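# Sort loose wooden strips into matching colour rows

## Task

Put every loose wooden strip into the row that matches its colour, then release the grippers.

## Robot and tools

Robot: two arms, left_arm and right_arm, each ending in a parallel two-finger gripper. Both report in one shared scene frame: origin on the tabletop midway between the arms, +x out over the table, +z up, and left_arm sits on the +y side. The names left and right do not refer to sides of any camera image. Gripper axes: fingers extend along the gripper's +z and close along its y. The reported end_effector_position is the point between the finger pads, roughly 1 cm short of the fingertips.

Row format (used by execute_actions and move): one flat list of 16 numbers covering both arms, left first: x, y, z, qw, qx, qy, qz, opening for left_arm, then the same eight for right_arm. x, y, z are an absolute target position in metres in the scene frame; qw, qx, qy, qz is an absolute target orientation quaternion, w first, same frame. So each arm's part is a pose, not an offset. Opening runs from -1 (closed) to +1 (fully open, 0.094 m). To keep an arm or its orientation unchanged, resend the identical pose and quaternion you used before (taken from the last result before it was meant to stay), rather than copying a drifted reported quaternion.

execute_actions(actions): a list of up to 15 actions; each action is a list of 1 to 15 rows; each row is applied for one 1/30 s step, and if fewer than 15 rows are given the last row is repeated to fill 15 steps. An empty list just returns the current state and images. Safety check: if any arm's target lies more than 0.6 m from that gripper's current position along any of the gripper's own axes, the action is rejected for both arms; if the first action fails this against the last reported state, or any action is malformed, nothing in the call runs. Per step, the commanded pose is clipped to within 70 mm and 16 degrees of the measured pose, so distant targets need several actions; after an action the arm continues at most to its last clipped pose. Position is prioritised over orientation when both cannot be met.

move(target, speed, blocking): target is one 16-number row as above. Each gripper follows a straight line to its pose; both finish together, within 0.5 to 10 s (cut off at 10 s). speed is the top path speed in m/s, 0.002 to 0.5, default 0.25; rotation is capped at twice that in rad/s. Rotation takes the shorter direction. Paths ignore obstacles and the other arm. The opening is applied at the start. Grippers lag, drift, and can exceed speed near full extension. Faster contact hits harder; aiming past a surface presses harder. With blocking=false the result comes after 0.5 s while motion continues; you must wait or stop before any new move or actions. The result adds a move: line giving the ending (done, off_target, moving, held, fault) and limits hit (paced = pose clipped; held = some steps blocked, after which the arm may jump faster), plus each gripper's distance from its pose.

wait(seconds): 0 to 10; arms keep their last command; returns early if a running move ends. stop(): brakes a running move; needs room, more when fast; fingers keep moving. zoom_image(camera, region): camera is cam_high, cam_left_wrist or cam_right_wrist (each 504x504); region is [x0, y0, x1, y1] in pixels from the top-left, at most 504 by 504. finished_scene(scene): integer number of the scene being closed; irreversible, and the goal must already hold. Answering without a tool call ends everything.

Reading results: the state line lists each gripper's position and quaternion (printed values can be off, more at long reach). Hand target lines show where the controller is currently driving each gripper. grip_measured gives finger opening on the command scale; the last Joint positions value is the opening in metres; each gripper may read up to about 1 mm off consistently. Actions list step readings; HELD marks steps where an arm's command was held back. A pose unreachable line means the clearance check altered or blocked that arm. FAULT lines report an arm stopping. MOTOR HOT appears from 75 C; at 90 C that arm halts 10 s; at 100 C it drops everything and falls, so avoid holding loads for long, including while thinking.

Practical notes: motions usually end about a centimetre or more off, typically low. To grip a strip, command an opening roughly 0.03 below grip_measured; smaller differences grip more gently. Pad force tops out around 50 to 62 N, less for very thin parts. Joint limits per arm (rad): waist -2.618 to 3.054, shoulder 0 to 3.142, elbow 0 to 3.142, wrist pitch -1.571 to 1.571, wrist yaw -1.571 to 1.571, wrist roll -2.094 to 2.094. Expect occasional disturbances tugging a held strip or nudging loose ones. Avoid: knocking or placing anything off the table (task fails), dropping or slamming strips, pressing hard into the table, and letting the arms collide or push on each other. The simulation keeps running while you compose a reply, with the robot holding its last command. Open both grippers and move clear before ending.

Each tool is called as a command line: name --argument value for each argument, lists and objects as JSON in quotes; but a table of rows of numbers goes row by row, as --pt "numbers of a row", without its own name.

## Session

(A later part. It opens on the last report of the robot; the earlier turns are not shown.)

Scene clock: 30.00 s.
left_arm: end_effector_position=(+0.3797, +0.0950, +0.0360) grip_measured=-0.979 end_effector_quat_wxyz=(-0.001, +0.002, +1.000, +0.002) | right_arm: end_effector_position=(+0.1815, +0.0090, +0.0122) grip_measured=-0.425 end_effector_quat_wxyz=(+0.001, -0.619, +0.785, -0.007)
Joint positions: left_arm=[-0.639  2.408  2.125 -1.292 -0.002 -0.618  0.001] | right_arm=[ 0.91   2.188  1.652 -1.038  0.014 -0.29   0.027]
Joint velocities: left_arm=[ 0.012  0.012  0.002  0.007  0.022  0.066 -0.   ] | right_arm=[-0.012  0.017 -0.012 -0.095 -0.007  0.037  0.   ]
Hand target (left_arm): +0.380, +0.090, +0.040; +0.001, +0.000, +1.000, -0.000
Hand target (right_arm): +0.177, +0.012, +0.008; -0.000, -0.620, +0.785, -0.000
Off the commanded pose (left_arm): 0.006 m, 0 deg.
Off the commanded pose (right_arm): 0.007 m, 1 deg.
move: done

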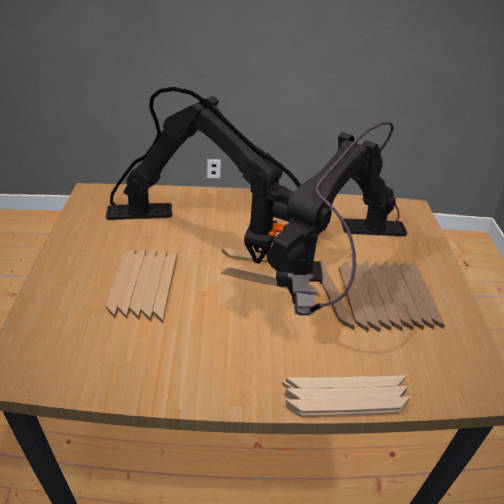

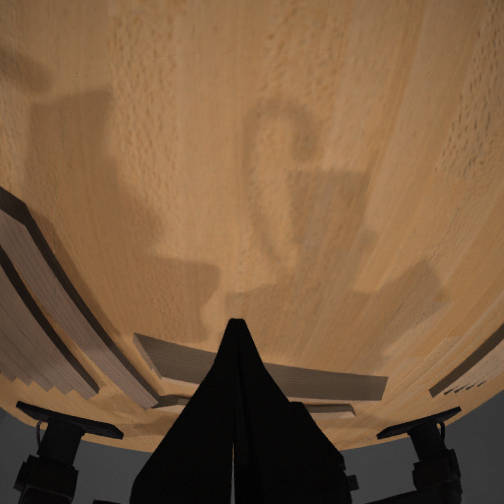

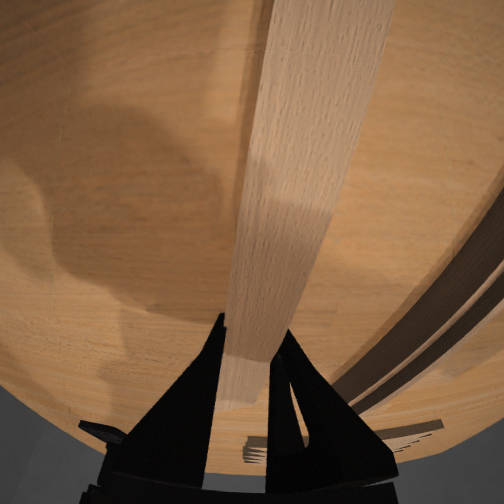

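move --target '[0.38,0.09,0.04,0,0,1,0,-1,0.16,-0.06,0.09,0,-0.62,0.785,0,-0.55]' --speed 0.12

move --target '[0.38,0.09,0.04,0,0,1,0,-1,0.18,-0.17,0.09,0,-0.4,0.92,0,-0.55]'

move --target '[0.36,0.05,0.036,0,0,1,0,-1,0.275,-0.16,0.05,0,0,1,0,-0.55]'

Scene clock: 32.20 s.
left_arm: end_effector_position=(+0.3796, +0.0951, +0.0360) grip_measured=-0.979 end_effector_quat_wxyz=(-0.001, +0.002, +1.000, +0.002) | right_arm: end_effector_position=(+0.1607, -0.0582, +0.0800) grip_measured=-0.425 end_effector_quat_wxyz=(-0.009, -0.621, +0.784, -0.010)
Joint positions: left_arm=[-0.639  2.408  2.125 -1.292 -0.002 -0.618  0.001] | right_arm=[ 0.865  1.887  1.483 -1.19   0.014 -0.339  0.027]
Joint velocities: left_arm=[-0.002 -0.012  0.002  0.037 -0.022 -0.007 -0.   ] | right_arm=[-0.017 -0.002 -0.012  0.022 -0.022  0.022 -0.   ]
Hand target (left_arm): +0.380, +0.090, +0.040; +0.000, +0.000, +1.000, -0.000
Hand target (right_arm): +0.160, -0.060, +0.090; -0.001, -0.620, +0.785, -0.000
Off the commanded pose (left_arm): 0.006 m, 0 deg.
Off the commanded pose (right_arm): 0.010 m, 2 deg.
move: done

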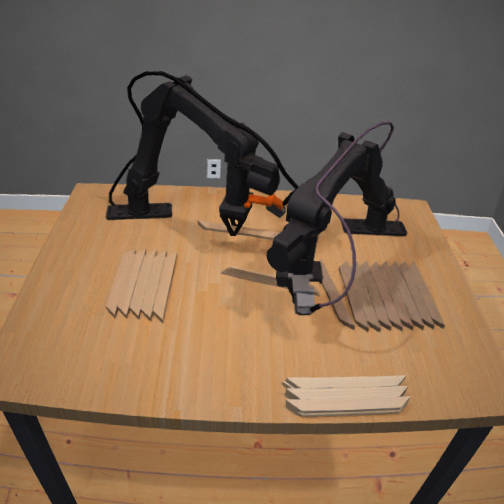

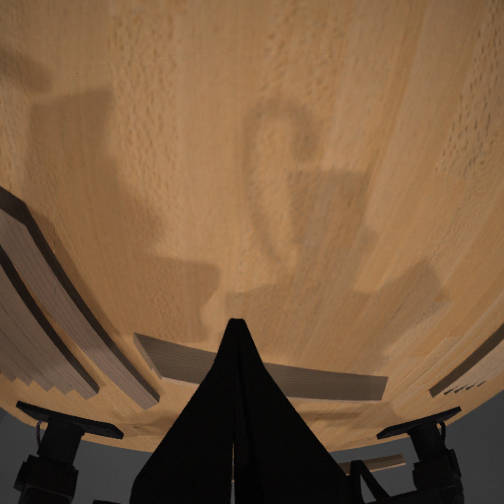

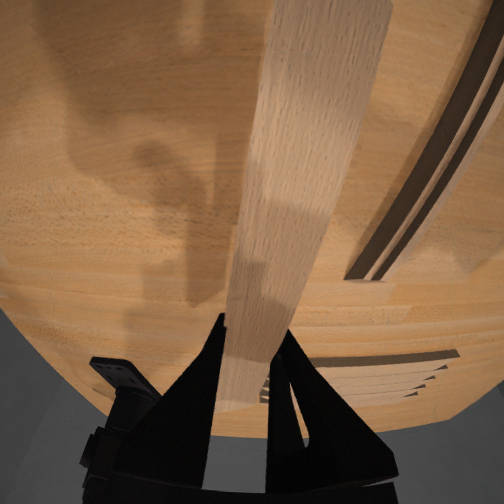

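Scene clock: 33.63 s.
left_arm: end_effector_position=(+0.3795, +0.0951, +0.0360) grip_measured=-0.979 end_effector_quat_wxyz=(-0.002, +0.002, +1.000, +0.002) | right_arm: end_effector_position=(+0.1772, -0.1731, +0.0823) grip_measured=-0.424 end_effector_quat_wxyz=(-0.024, -0.405, +0.914, -0.013)
Joint positions: left_arm=[-0.639  2.408  2.125 -1.293 -0.002 -0.618  0.001] | right_arm=[ 0.576  1.628  1.181 -1.176  0.011 -0.123  0.027]
Joint velocities: left_arm=[-0.012  0.007 -0.007 -0.022  0.081 -0.051  0.   ] | right_arm=[ 0.012 -0.002  0.007 -0.007 -0.11  -0.022 -0.   ]
Hand target (left_arm): +0.380, +0.090, +0.040; +0.000, -0.000, +1.000, -0.000
Hand target (right_arm): +0.179, -0.170, +0.090; -0.003, -0.399, +0.917, +0.000
Off the commanded pose (left_arm): 0.007 m, 0 deg.
Off the commanded pose (right_arm): 0.009 m, 3 deg.
move: off_target (right_arm)

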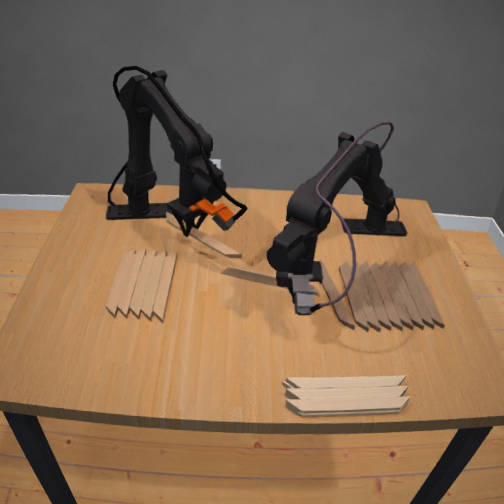

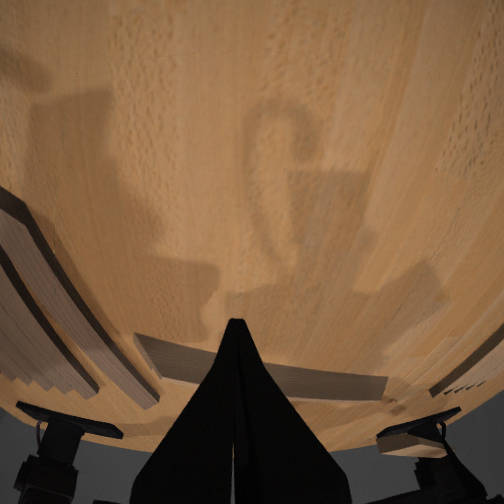

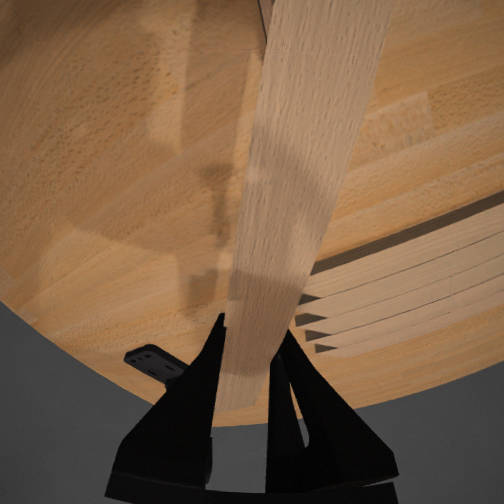

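Scene clock: 35.87 s.
left_arm: end_effector_position=(+0.3617, +0.0544, +0.0337) grip_measured=-0.979 end_effector_quat_wxyz=(+0.001, +0.001, +1.000, +0.000) | right_arm: end_effector_position=(+0.2618, -0.1653, +0.0443) grip_measured=-0.423 end_effector_quat_wxyz=(-0.018, -0.008, +1.000, -0.013)
Joint positions: left_arm=[-0.731  2.463  2.213 -1.321 -0.002 -0.71   0.001] | right_arm=[ 0.427  1.925  1.388 -1.079  0.004  0.547  0.027]
Joint velocities: left_arm=[ 0.002  0.002  0.007 -0.007  0.007 -0.037 -0.001] | right_arm=[-0.002 -0.017  0.007 -0.007 -0.007 -0.007 -0.001]
Hand target (left_arm): +0.361, +0.050, +0.036; +0.001, +0.000, +1.000, +0.000
Hand target (right_arm): +0.274, -0.160, +0.050; -0.002, +0.000, +1.000, +0.000
Off the commanded pose (left_arm): 0.005 m, 0 deg.
Off the commanded pose (right_arm): 0.015 m, 3 deg.
move: off_target (right_arm)

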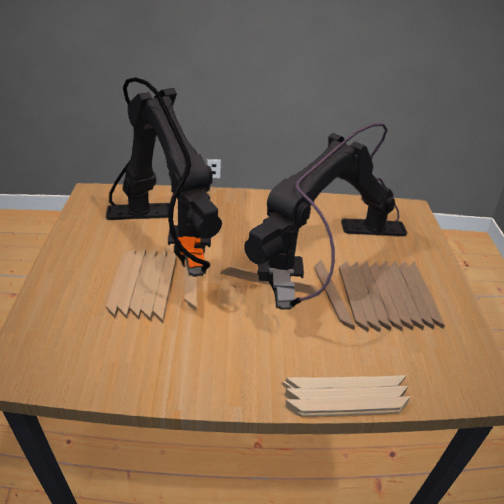

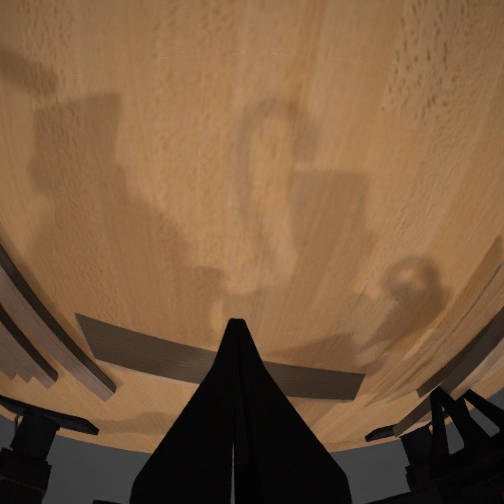

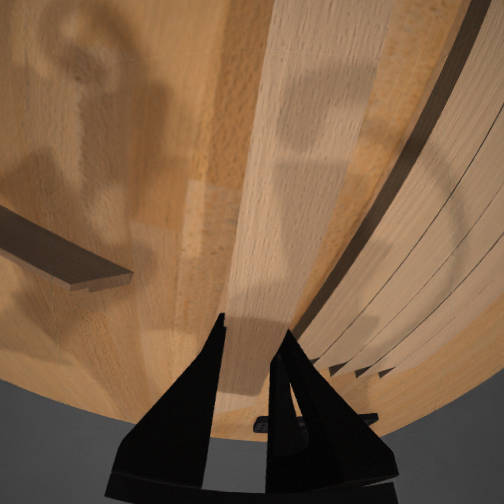

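move --target '[0.26,0.05,0.04,0,0,1,0,-1,0.295,-0.16,0.027,0,0.04,1,0,-0.55]' --speed 0.05

Scene clock: 39.00 s.
left_arm: end_effector_position=(+0.2620, +0.0518, +0.0355) grip_measured=-0.979 end_effector_quat_wxyz=(-0.008, +0.003, +1.000, +0.010) | right_arm: end_effector_position=(+0.2814, -0.1646, +0.0222) grip_measured=-0.423 end_effector_quat_wxyz=(-0.017, +0.032, +0.999, -0.013)
Joint positions: left_arm=[-0.895  2.172  1.722 -1.147 -0.001 -0.872  0.001] | right_arm=[ 0.4    2.011  1.419 -1.021  0.004  0.6    0.027]
Joint velocities: left_arm=[ 0.007 -0.002 -0.007 -0.022  0.022 -0.037 -0.001] | right_arm=[-0.012 -0.007  0.002 -0.066  0.022 -0.051  0.   ]
Hand target (left_arm): +0.260, +0.049, +0.041; +0.001, -0.000, +1.000, +0.001
Hand target (right_arm): +0.295, -0.160, +0.027; -0.000, +0.041, +0.999, +0.000
Off the commanded pose (left_arm): 0.005 m, 2 deg.
Off the commanded pose (right_arm): 0.015 m, 3 deg.
move: off_target (right_arm)

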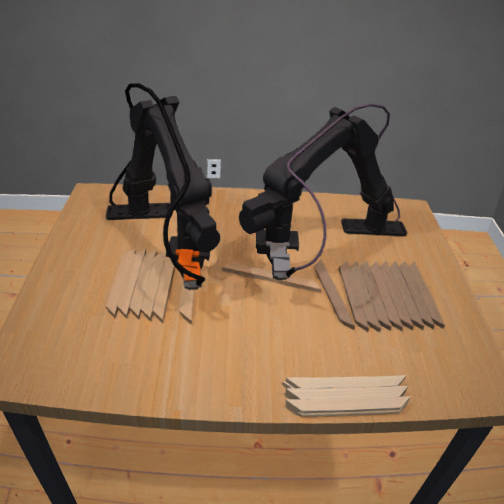

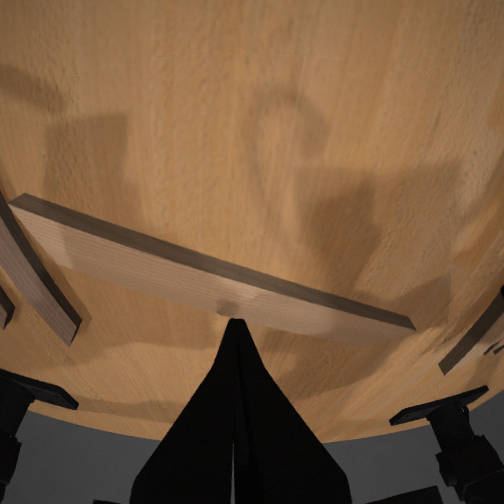

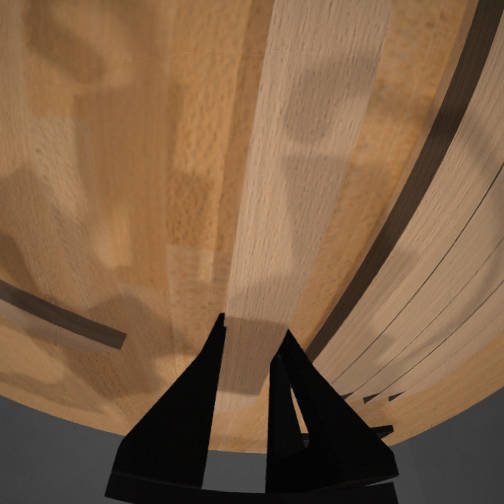

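move --target '[0.27,0.05,0.07,0,0,1,0,0.4,0.29,-0.168,0.016,0,0.04,1,0,-0.55]' --speed 0.04

move --target '[0.27,0.05,0.07,0,0.2,0.98,0,0.4,0.29,-0.168,0.016,0,0.04,1,0,-0.25]'

move --target '[0.275,0.05,0.05,0,0.793,0.609,0,0.4,0.27,-0.19,0.12,0,0.04,1,0,-0.25]'

Scene clock: 40.83 s.
left_arm: end_effector_position=(+0.2636, +0.0497, +0.0541) grip_measured=+0.399 end_effector_quat_wxyz=(-0.009, +0.002, +1.000, +0.011) | right_arm: end_effector_position=(+0.2853, -0.1671, +0.0143) grip_measured=-0.423 end_effector_quat_wxyz=(-0.008, +0.038, +0.999, -0.008)
Joint positions: left_arm=[-0.895  2.172  1.796 -1.224 -0.    -0.874  0.066] | right_arm=[ 0.388  2.011  1.386 -0.968  0.004  0.599  0.027]
Joint velocities: left_arm=[-0.012  0.012  0.017 -0.051 -0.051 -0.037 -0.   ] | right_arm=[ 0.017  0.007 -0.007  0.022 -0.007 -0.007  0.   ]
Hand target (left_arm): +0.270, +0.050, +0.070; +0.000, -0.000, +1.000, -0.000
Hand target (right_arm): +0.290, -0.168, +0.016; -0.000, +0.040, +0.999, -0.000
Off the commanded pose (left_arm): 0.017 m, 2 deg.
Off the commanded pose (right_arm): 0.005 m, 1 deg.
move: off_target (left_arm)

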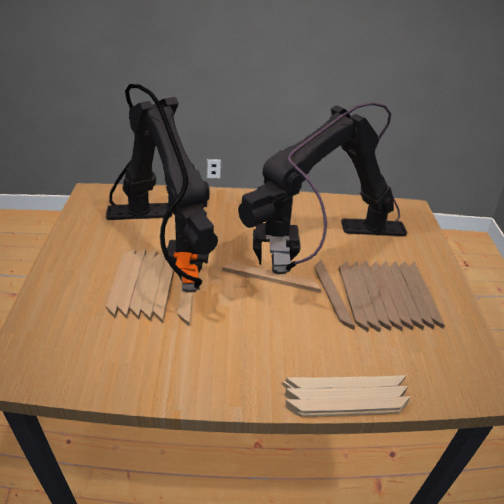

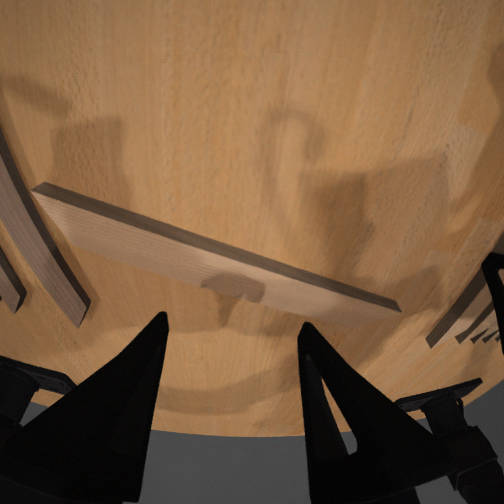

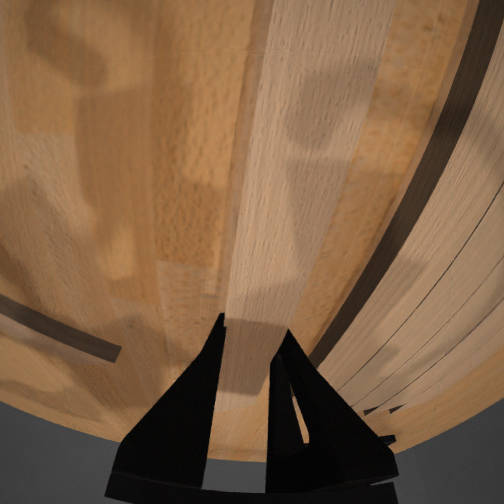

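Scene clock: 42.20 s.
left_arm: end_effector_position=(+0.2628, +0.0506, +0.0542) grip_measured=+0.399 end_effector_quat_wxyz=(-0.013, +0.199, +0.980, +0.010) | right_arm: end_effector_position=(+0.2855, -0.1670, +0.0142) grip_measured=-0.252 end_effector_quat_wxyz=(-0.008, +0.038, +0.999, -0.007)
Joint positions: left_arm=[-0.895  2.172  1.796 -1.229 -0.    -0.476  0.066] | right_arm=[ 0.388  2.011  1.386 -0.966  0.004  0.599  0.035]
Joint velocities: left_arm=[-0.007 -0.007  0.012 -0.051 -0.022  0.095 -0.001] | right_arm=[ 0.012  0.012  0.002  0.037  0.022  0.007 -0.001]
Hand target (left_arm): +0.270, +0.050, +0.070; +0.000, +0.200, +0.980, -0.000
Hand target (right_arm): +0.290, -0.168, +0.016; -0.000, +0.040, +0.999, -0.000
Off the commanded pose (left_arm): 0.017 m, 2 deg.
Off the commanded pose (right_arm): 0.005 m, 1 deg.
move: off_target (left_arm)

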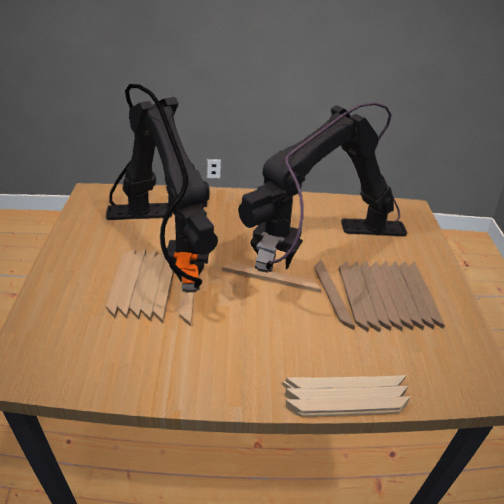

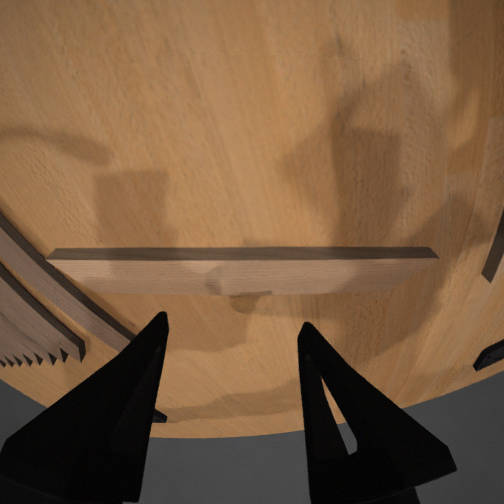

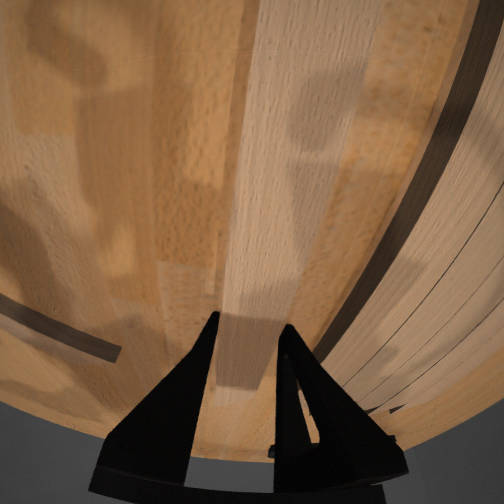

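Scene clock: 45.63 s.
left_arm: end_effector_position=(+0.2715, +0.0482, +0.0540) grip_measured=+0.399 end_effector_quat_wxyz=(-0.002, +0.792, +0.610, +0.002) | right_arm: end_effector_position=(+0.2637, -0.1902, +0.1017) grip_measured=-0.252 end_effector_quat_wxyz=(-0.023, +0.038, +0.999, -0.016)
Joint positions: left_arm=[-0.884  2.172  1.796 -1.199 -0.004  0.963  0.066] | right_arm=[ 0.36   1.853  1.523 -1.298  0.004  0.571  0.035]
Joint velocities: left_arm=[-0.002 -0.007  0.002  0.022  0.022 -0.007 -0.   ] | right_arm=[ 0.002 -0.022  0.002 -0.037  0.007  0.051 -0.   ]
Hand target (left_arm): +0.275, +0.050, +0.050; -0.000, +0.793, +0.609, -0.000
Hand target (right_arm): +0.270, -0.190, +0.120; -0.000, +0.040, +0.999, -0.000
Off the commanded pose (left_arm): 0.006 m, 0 deg.
Off the commanded pose (right_arm): 0.019 m, 3 deg.
move: off_target (right_arm)

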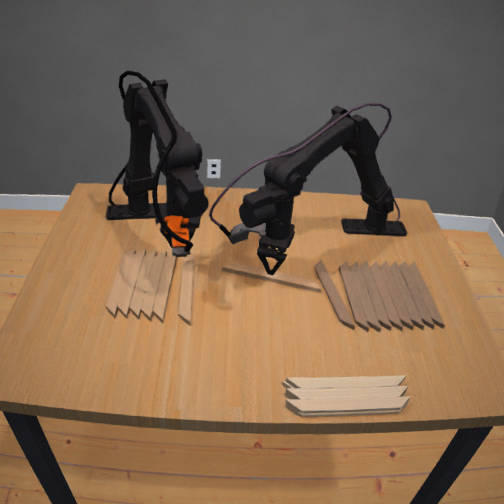

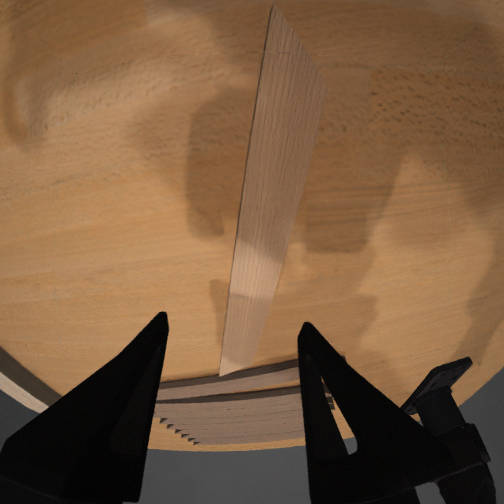

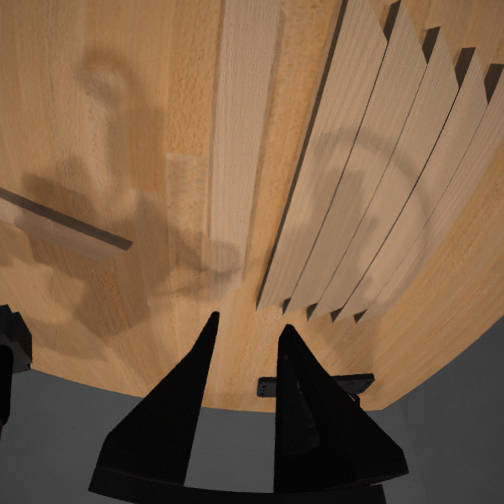

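move --target '[0.266,0.05,0.013,0,0.825,0.565,0,0.4,0.25,-0.25,0.12,0,0.04,1,0,0.4]' --speed 0.06

move --target '[0.266,0.05,0.013,0,0.825,0.565,0,-0.55,0.25,-0.25,0.12,0,0.04,1,0,0.4]'

move --target '[0.266,0.02,0.05,0,0.8,0.6,0,-0.55,0.25,-0.25,0.12,0,0.04,1,0,0.4]' --speed 0.1

move --target '[0.30,-0.02,0.035,0,0.04,1,0,-0.55,0.25,-0.25,0.12,0,0.04,1,0,0.4]'

move --target '[0.30,-0.02,0.016,0,0.04,1,0,-0.55,0.25,-0.25,0.12,0,0.04,1,0,0.4]' --speed 0.04

Scene clock: 48.03 s.
left_arm: end_effector_position=(+0.2694, +0.0506, +0.0217) grip_measured=+0.399 end_effector_quat_wxyz=(+0.005, +0.820, +0.572, +0.003) | right_arm: end_effector_position=(+0.2470, -0.2494, +0.1120) grip_measured=+0.399 end_effector_quat_wxyz=(-0.021, +0.040, +0.999, -0.011)
Joint positions: left_arm=[-0.884  2.172  1.666 -1.054 -0.004  1.057  0.066] | right_arm=[ 0.208  1.691  1.369 -1.296  0.004  0.424  0.066]
Joint velocities: left_arm=[-0.007 -0.007  0.002  0.051 -0.066  0.007  0.001] | right_arm=[ 0.002  0.012 -0.012 -0.007 -0.139  0.007 -0.   ]
Hand target (left_arm): +0.265, +0.051, +0.013; -0.000, +0.825, +0.565, +0.000
Hand target (right_arm): +0.250, -0.250, +0.120; -0.002, +0.041, +0.999, -0.000
Off the commanded pose (left_arm): 0.009 m, 1 deg.
Off the commanded pose (right_arm): 0.009 m, 3 deg.
move: off_target (right_arm)

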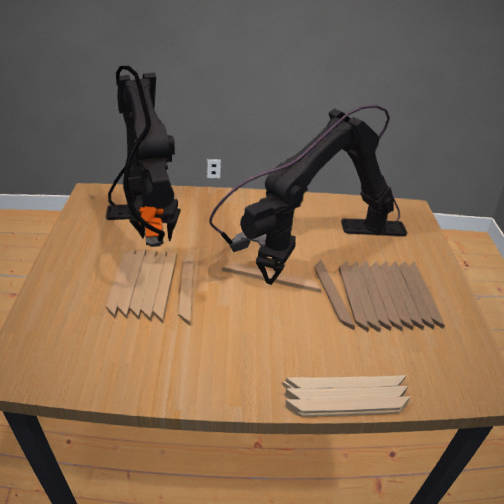

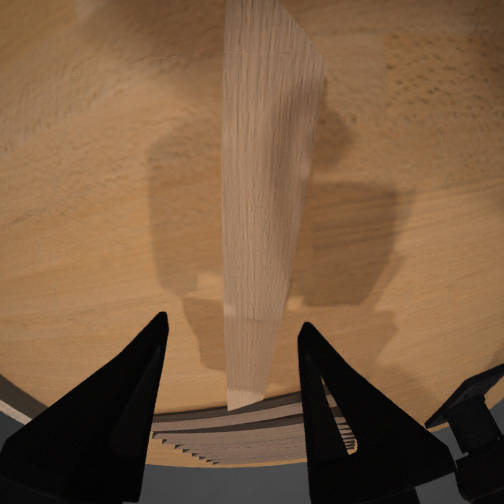

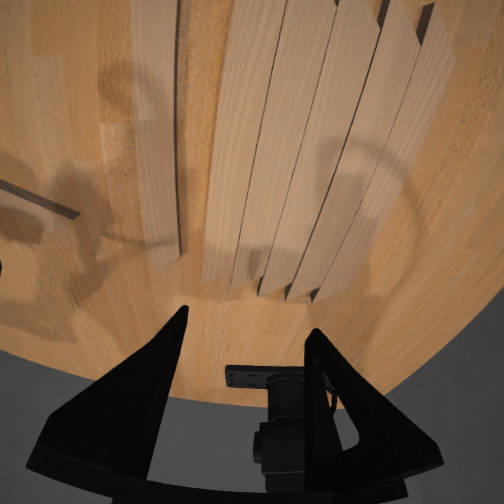

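Scene clock: 48.73 s.
left_arm: end_effector_position=(+0.2695, +0.0506, +0.0217) grip_measured=-0.549 end_effector_quat_wxyz=(+0.005, +0.820, +0.572, +0.003) | right_arm: end_effector_position=(+0.2471, -0.2494, +0.1120) grip_measured=+0.399 end_effector_quat_wxyz=(-0.021, +0.040, +0.999, -0.011)
Joint positions: left_arm=[-0.884  2.172  1.666 -1.054 -0.004  1.058  0.021] | right_arm=[ 0.208  1.691  1.369 -1.296  0.004  0.423  0.066]
Joint velocities: left_arm=[ 0.027  0.002  0.002  0.007 -0.007 -0.022  0.001] | right_arm=[ 0.002 -0.002  0.017 -0.022  0.022  0.007 -0.001]
Hand target (left_arm): +0.266, +0.050, +0.013; -0.000, +0.825, +0.565, +0.000
Hand target (right_arm): +0.250, -0.250, +0.120; -0.000, +0.040, +0.999, -0.000
Off the commanded pose (left_arm): 0.009 m, 1 deg.
Off the commanded pose (right_arm): 0.008 m, 3 deg.
move: off_target (right_arm)

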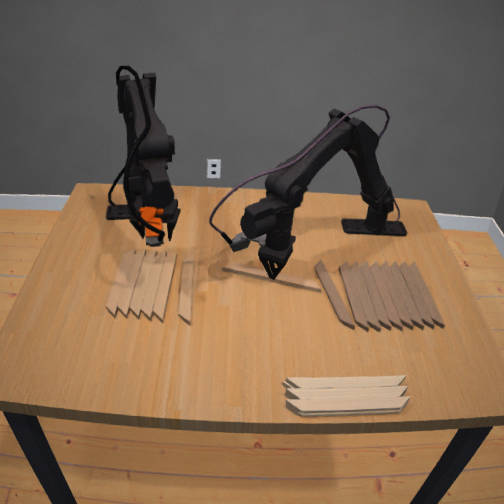

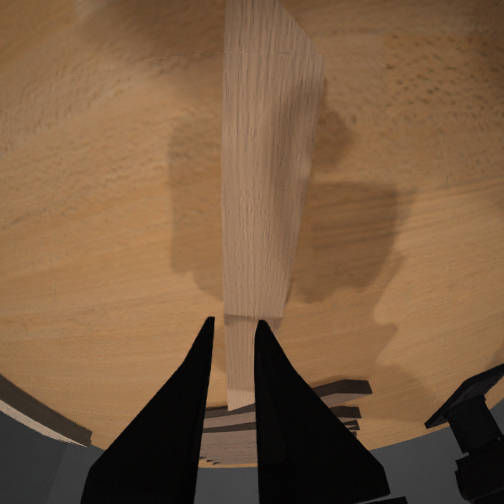

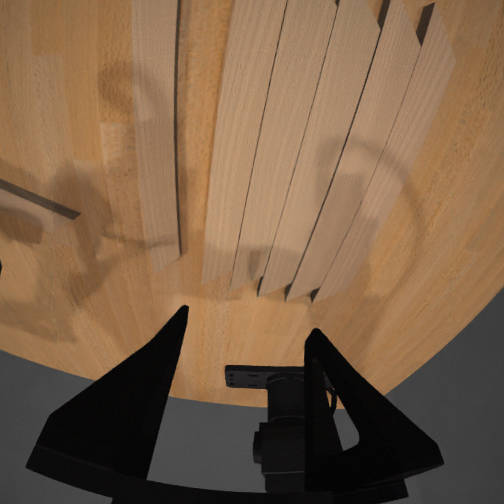

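Scene clock: 49.83 s.
left_arm: end_effector_position=(+0.2675, +0.0241, +0.0463) grip_measured=-0.549 end_effector_quat_wxyz=(+0.000, +0.802, +0.598, +0.003) | right_arm: end_effector_position=(+0.2471, -0.2494, +0.1120) grip_measured=+0.399 end_effector_quat_wxyz=(-0.021, +0.040, +0.999, -0.011)
Joint positions: left_arm=[-0.928  2.242  1.88  -1.208 -0.005  0.951  0.021] | right_arm=[ 0.208  1.691  1.369 -1.296  0.004  0.423  0.066]
Joint velocities: left_arm=[-0.012 -0.002  0.002 -0.022 -0.007 -0.022  0.   ] | right_arm=[ 0.017  0.002  0.012 -0.022  0.022 -0.037 -0.   ]
Hand target (left_arm): +0.267, +0.020, +0.050; +0.001, +0.800, +0.600, +0.001
Hand target (right_arm): +0.250, -0.250, +0.120; -0.000, +0.040, +0.999, -0.000
Off the commanded pose (left_arm): 0.006 m, 0 deg.
Off the commanded pose (right_arm): 0.008 m, 3 deg.
move: off_target (right_arm)

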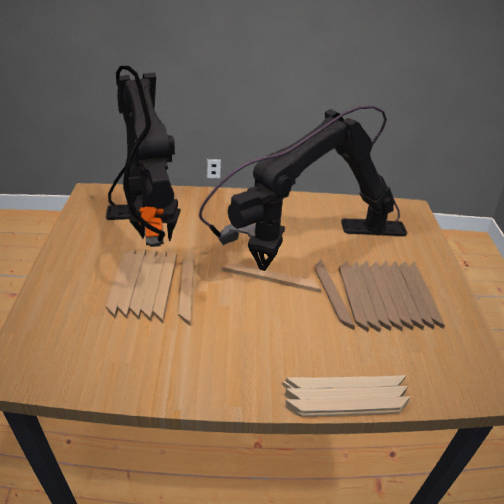

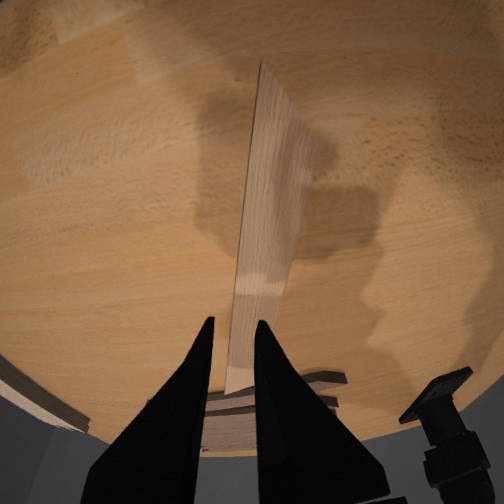

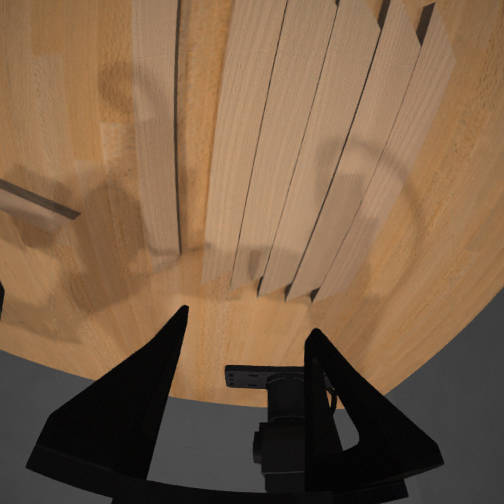

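Scene clock: 53.97 s.
left_arm: end_effector_position=(+0.2997, -0.0187, +0.0323) grip_measured=-0.549 end_effector_quat_wxyz=(+0.001, +0.047, +0.999, -0.001) | right_arm: end_effector_position=(+0.2471, -0.2494, +0.1120) grip_measured=+0.399 end_effector_quat_wxyz=(-0.021, +0.039, +0.999, -0.011)
Joint positions: left_arm=[-0.928  2.524  2.32  -1.364 -0.001 -0.816  0.021] | right_arm=[ 0.208  1.691  1.369 -1.296  0.004  0.422  0.066]
Joint velocities: left_arm=[-0.002  0.002  0.012 -0.007  0.081 -0.125 -0.001] | right_arm=[-0.027  0.007  0.002 -0.051  0.022 -0.007 -0.001]
Hand target (left_arm): +0.301, -0.020, +0.034; +0.000, +0.040, +0.999, -0.001
Hand target (right_arm): +0.250, -0.250, +0.120; -0.000, +0.040, +0.999, -0.000
Off the commanded pose (left_arm): 0.003 m, 1 deg.
Off the commanded pose (right_arm): 0.008 m, 3 deg.
move: off_target (right_arm)

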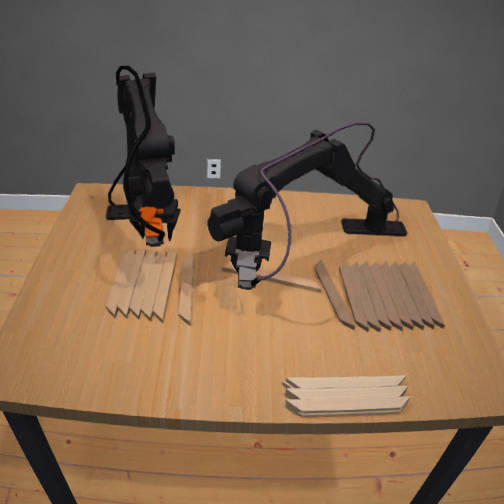

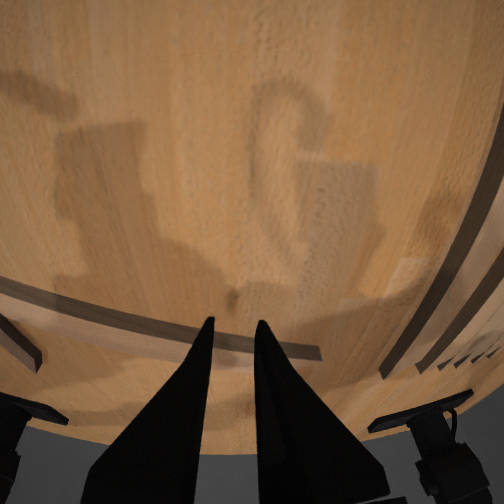

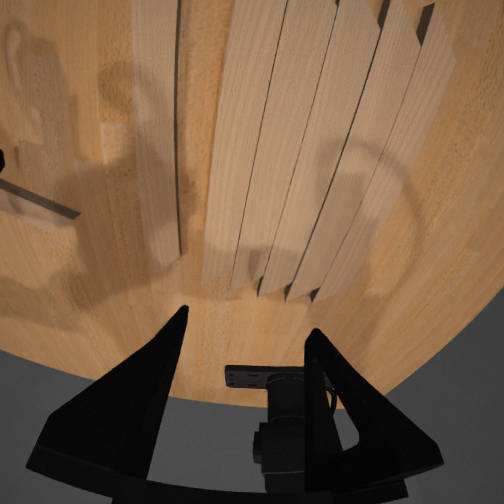

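Scene clock: 54.77 s.
left_arm: end_effector_position=(+0.3004, -0.0195, +0.0258) grip_measured=-0.549 end_effector_quat_wxyz=(+0.003, +0.045, +0.999, -0.002) | right_arm: end_effector_position=(+0.2471, -0.2494, +0.1120) grip_measured=+0.399 end_effector_quat_wxyz=(-0.021, +0.039, +0.999, -0.011)
Joint positions: left_arm=[-0.928  2.524  2.294 -1.334 -0.001 -0.819  0.021] | right_arm=[ 0.208  1.691  1.369 -1.296  0.004  0.422  0.066]
Joint velocities: left_arm=[-0.007 -0.012 -0.012  0.037 -0.007  0.007  0.   ] | right_arm=[ 0.002 -0.002  0.007 -0.022  0.037  0.022  0.001]
Hand target (left_arm): +0.300, -0.020, +0.016; -0.000, +0.040, +0.999, +0.000
Hand target (right_arm): +0.250, -0.250, +0.120; -0.000, +0.040, +0.999, -0.000
Off the commanded pose (left_arm): 0.010 m, 1 deg.
Off the commanded pose (right_arm): 0.008 m, 3 deg.
move: off_target (right_arm)

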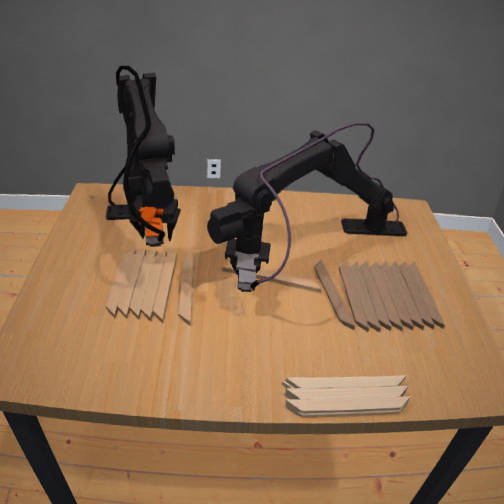

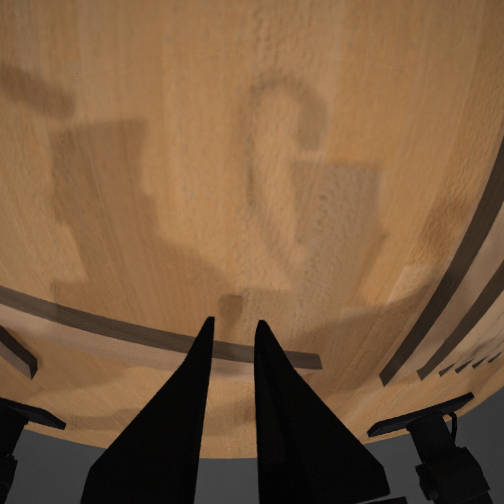

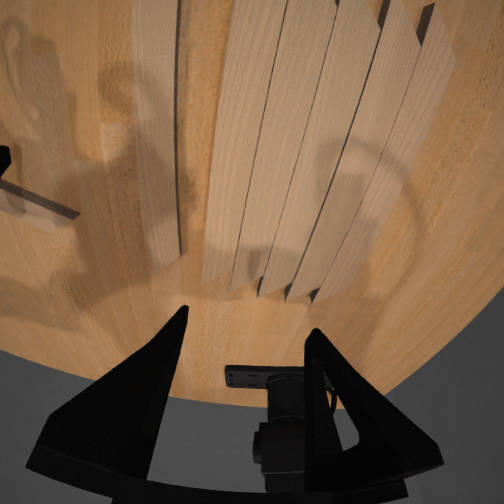

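move --target '[0.262,0.05,0.07,0,0.825,0.565,0,0.4,0.25,-0.25,0.12,0,0.04,1,0,0.4]' --speed 0.4

move --target '[0.26,0.05,0.006,0,0.825,0.565,0,0.4,0.25,-0.25,0.12,0,0.04,1,0,0.4]' --speed 0.06

move --target '[0.26,0.05,0.006,0,0.825,0.565,0,-0.55,0.25,-0.25,0.12,0,0.04,1,0,0.4]'

Scene clock: 58.27 s.
left_arm: end_effector_position=(+0.2581, +0.0471, +0.0655) grip_measured=+0.399 end_effector_quat_wxyz=(-0.013, +0.824, +0.566, +0.001) | right_arm: end_effector_position=(+0.2471, -0.2494, +0.1120) grip_measured=+0.399 end_effector_quat_wxyz=(-0.021, +0.039, +0.999, -0.011)
Joint positions: left_arm=[-0.911  2.157  1.818 -1.258 -0.004  1.044  0.066] | right_arm=[ 0.208  1.691  1.369 -1.296  0.004  0.422  0.066]
Joint velocities: left_arm=[ 0.007 -0.017  0.002  0.095  0.007  0.066 -0.001] | right_arm=[-0.017 -0.002  0.017 -0.022  0.007 -0.007 -0.   ]
Hand target (left_arm): +0.261, +0.049, +0.071; -0.000, +0.825, +0.565, -0.000
Hand target (right_arm): +0.250, -0.250, +0.120; -0.000, +0.040, +0.999, -0.000
Off the commanded pose (left_arm): 0.007 m, 1 deg.
Off the commanded pose (right_arm): 0.008 m, 3 deg.
move: off_target (right_arm)

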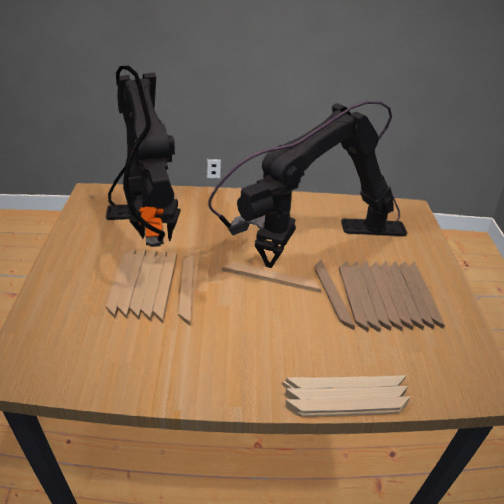

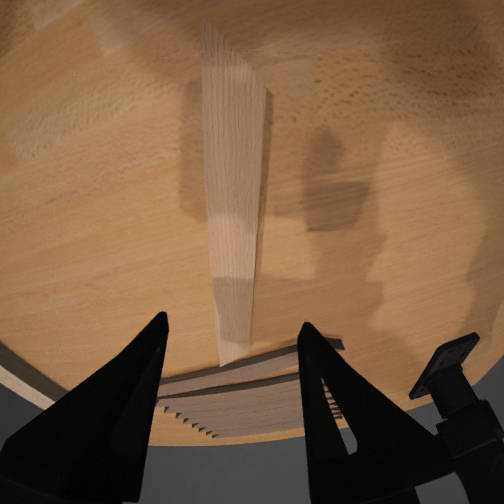

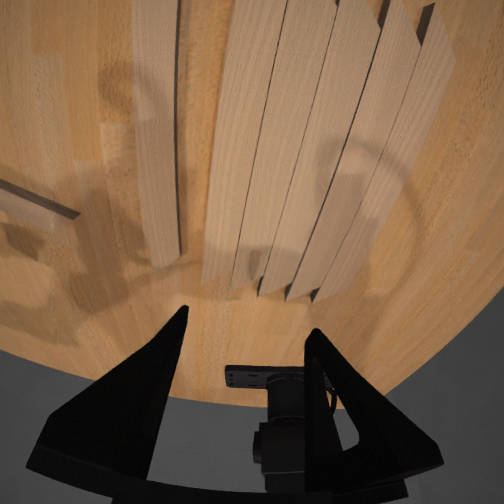

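Scene clock: 59.77 s.
left_arm: end_effector_position=(+0.2586, +0.0465, +0.0171) grip_measured=+0.399 end_effector_quat_wxyz=(+0.008, +0.825, +0.565, +0.003) | right_arm: end_effector_position=(+0.2471, -0.2494, +0.1120) grip_measured=+0.399 end_effector_quat_wxyz=(-0.021, +0.039, +0.999, -0.011)
Joint positions: left_arm=[-0.911  2.157  1.623 -1.02  -0.004  1.047  0.066] | right_arm=[ 0.208  1.691  1.369 -1.296  0.004  0.422  0.066]
Joint velocities: left_arm=[-0.002 -0.012 -0.012  0.037  0.051 -0.037 -0.001] | right_arm=[-0.012 -0.012 -0.007 -0.095  0.007 -0.081  0.   ]
Hand target (left_arm): +0.259, +0.051, +0.006; -0.000, +0.825, +0.565, -0.000
Hand target (right_arm): +0.250, -0.250, +0.120; -0.000, +0.040, +0.999, -0.000
Off the commanded pose (left_arm): 0.012 m, 1 deg.
Off the commanded pose (right_arm): 0.008 m, 3 deg.
move: off_target (left_arm, right_arm)

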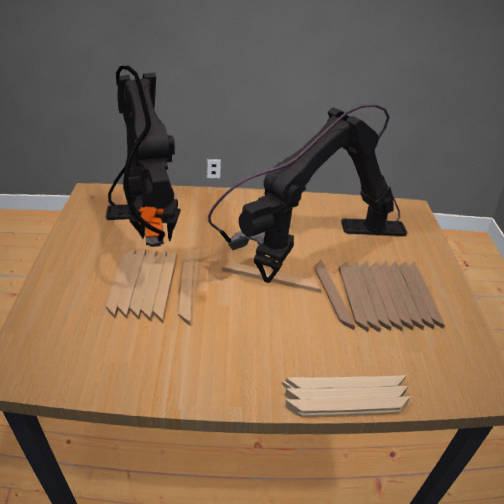

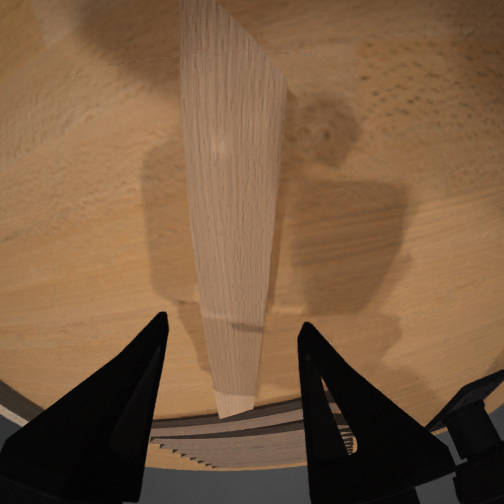

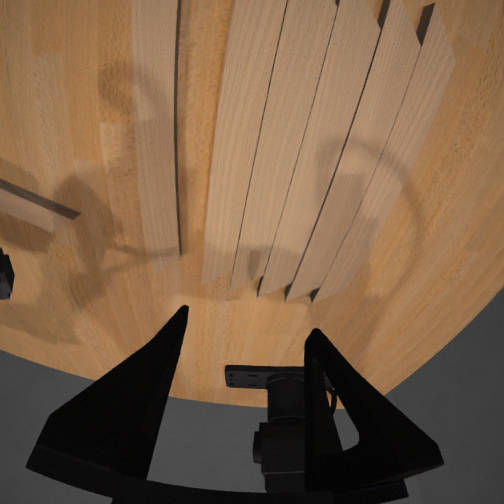

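Scene clock: 60.47 s.
left_arm: end_effector_position=(+0.2588, +0.0466, +0.0171) grip_measured=-0.479 end_effector_quat_wxyz=(+0.008, +0.825, +0.565, +0.003) | right_arm: end_effector_position=(+0.2471, -0.2494, +0.1120) grip_measured=+0.399 end_effector_quat_wxyz=(-0.021, +0.039, +0.999, -0.011)
Joint positions: left_arm=[-0.911  2.157  1.623 -1.02  -0.005  1.047  0.024] | right_arm=[ 0.208  1.691  1.369 -1.296  0.004  0.422  0.066]
Joint velocities: left_arm=[-0.022 -0.002 -0.007  0.007 -0.037  0.022 -0.   ] | right_arm=[-0.022  0.002  0.002  0.007 -0.022 -0.037 -0.001]
Hand target (left_arm): +0.260, +0.050, +0.006; -0.000, +0.825, +0.565, -0.000
Hand target (right_arm): +0.250, -0.250, +0.120; -0.000, +0.040, +0.999, -0.000
Off the commanded pose (left_arm): 0.012 m, 1 deg.
Off the commanded pose (right_arm): 0.008 m, 3 deg.
move: off_target (left_arm, right_arm)

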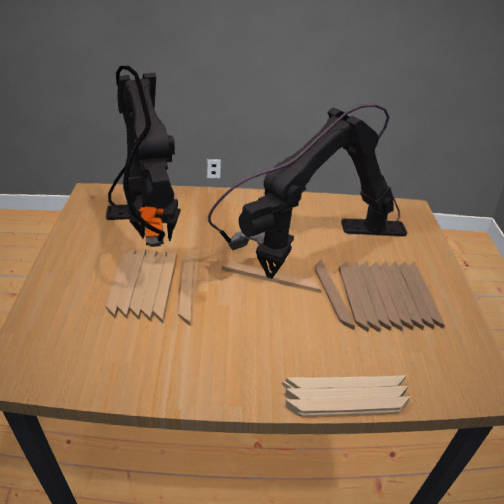

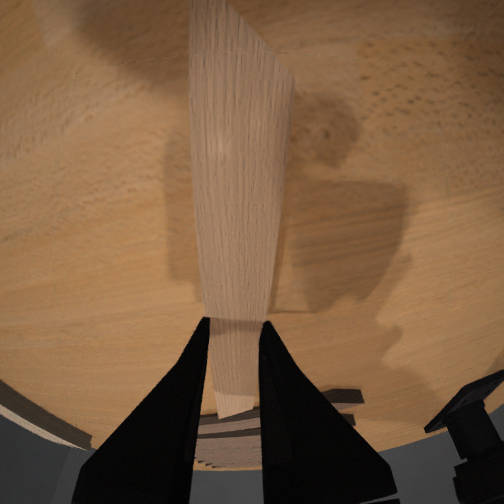

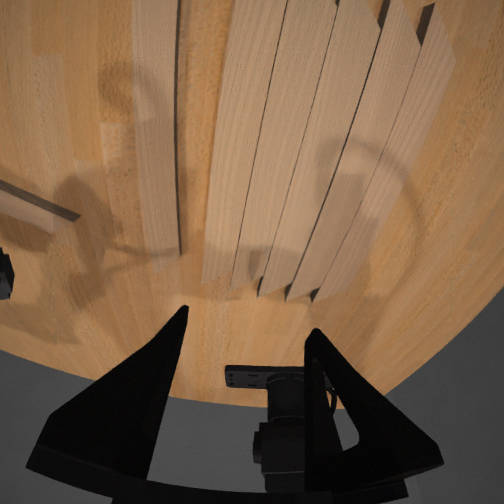

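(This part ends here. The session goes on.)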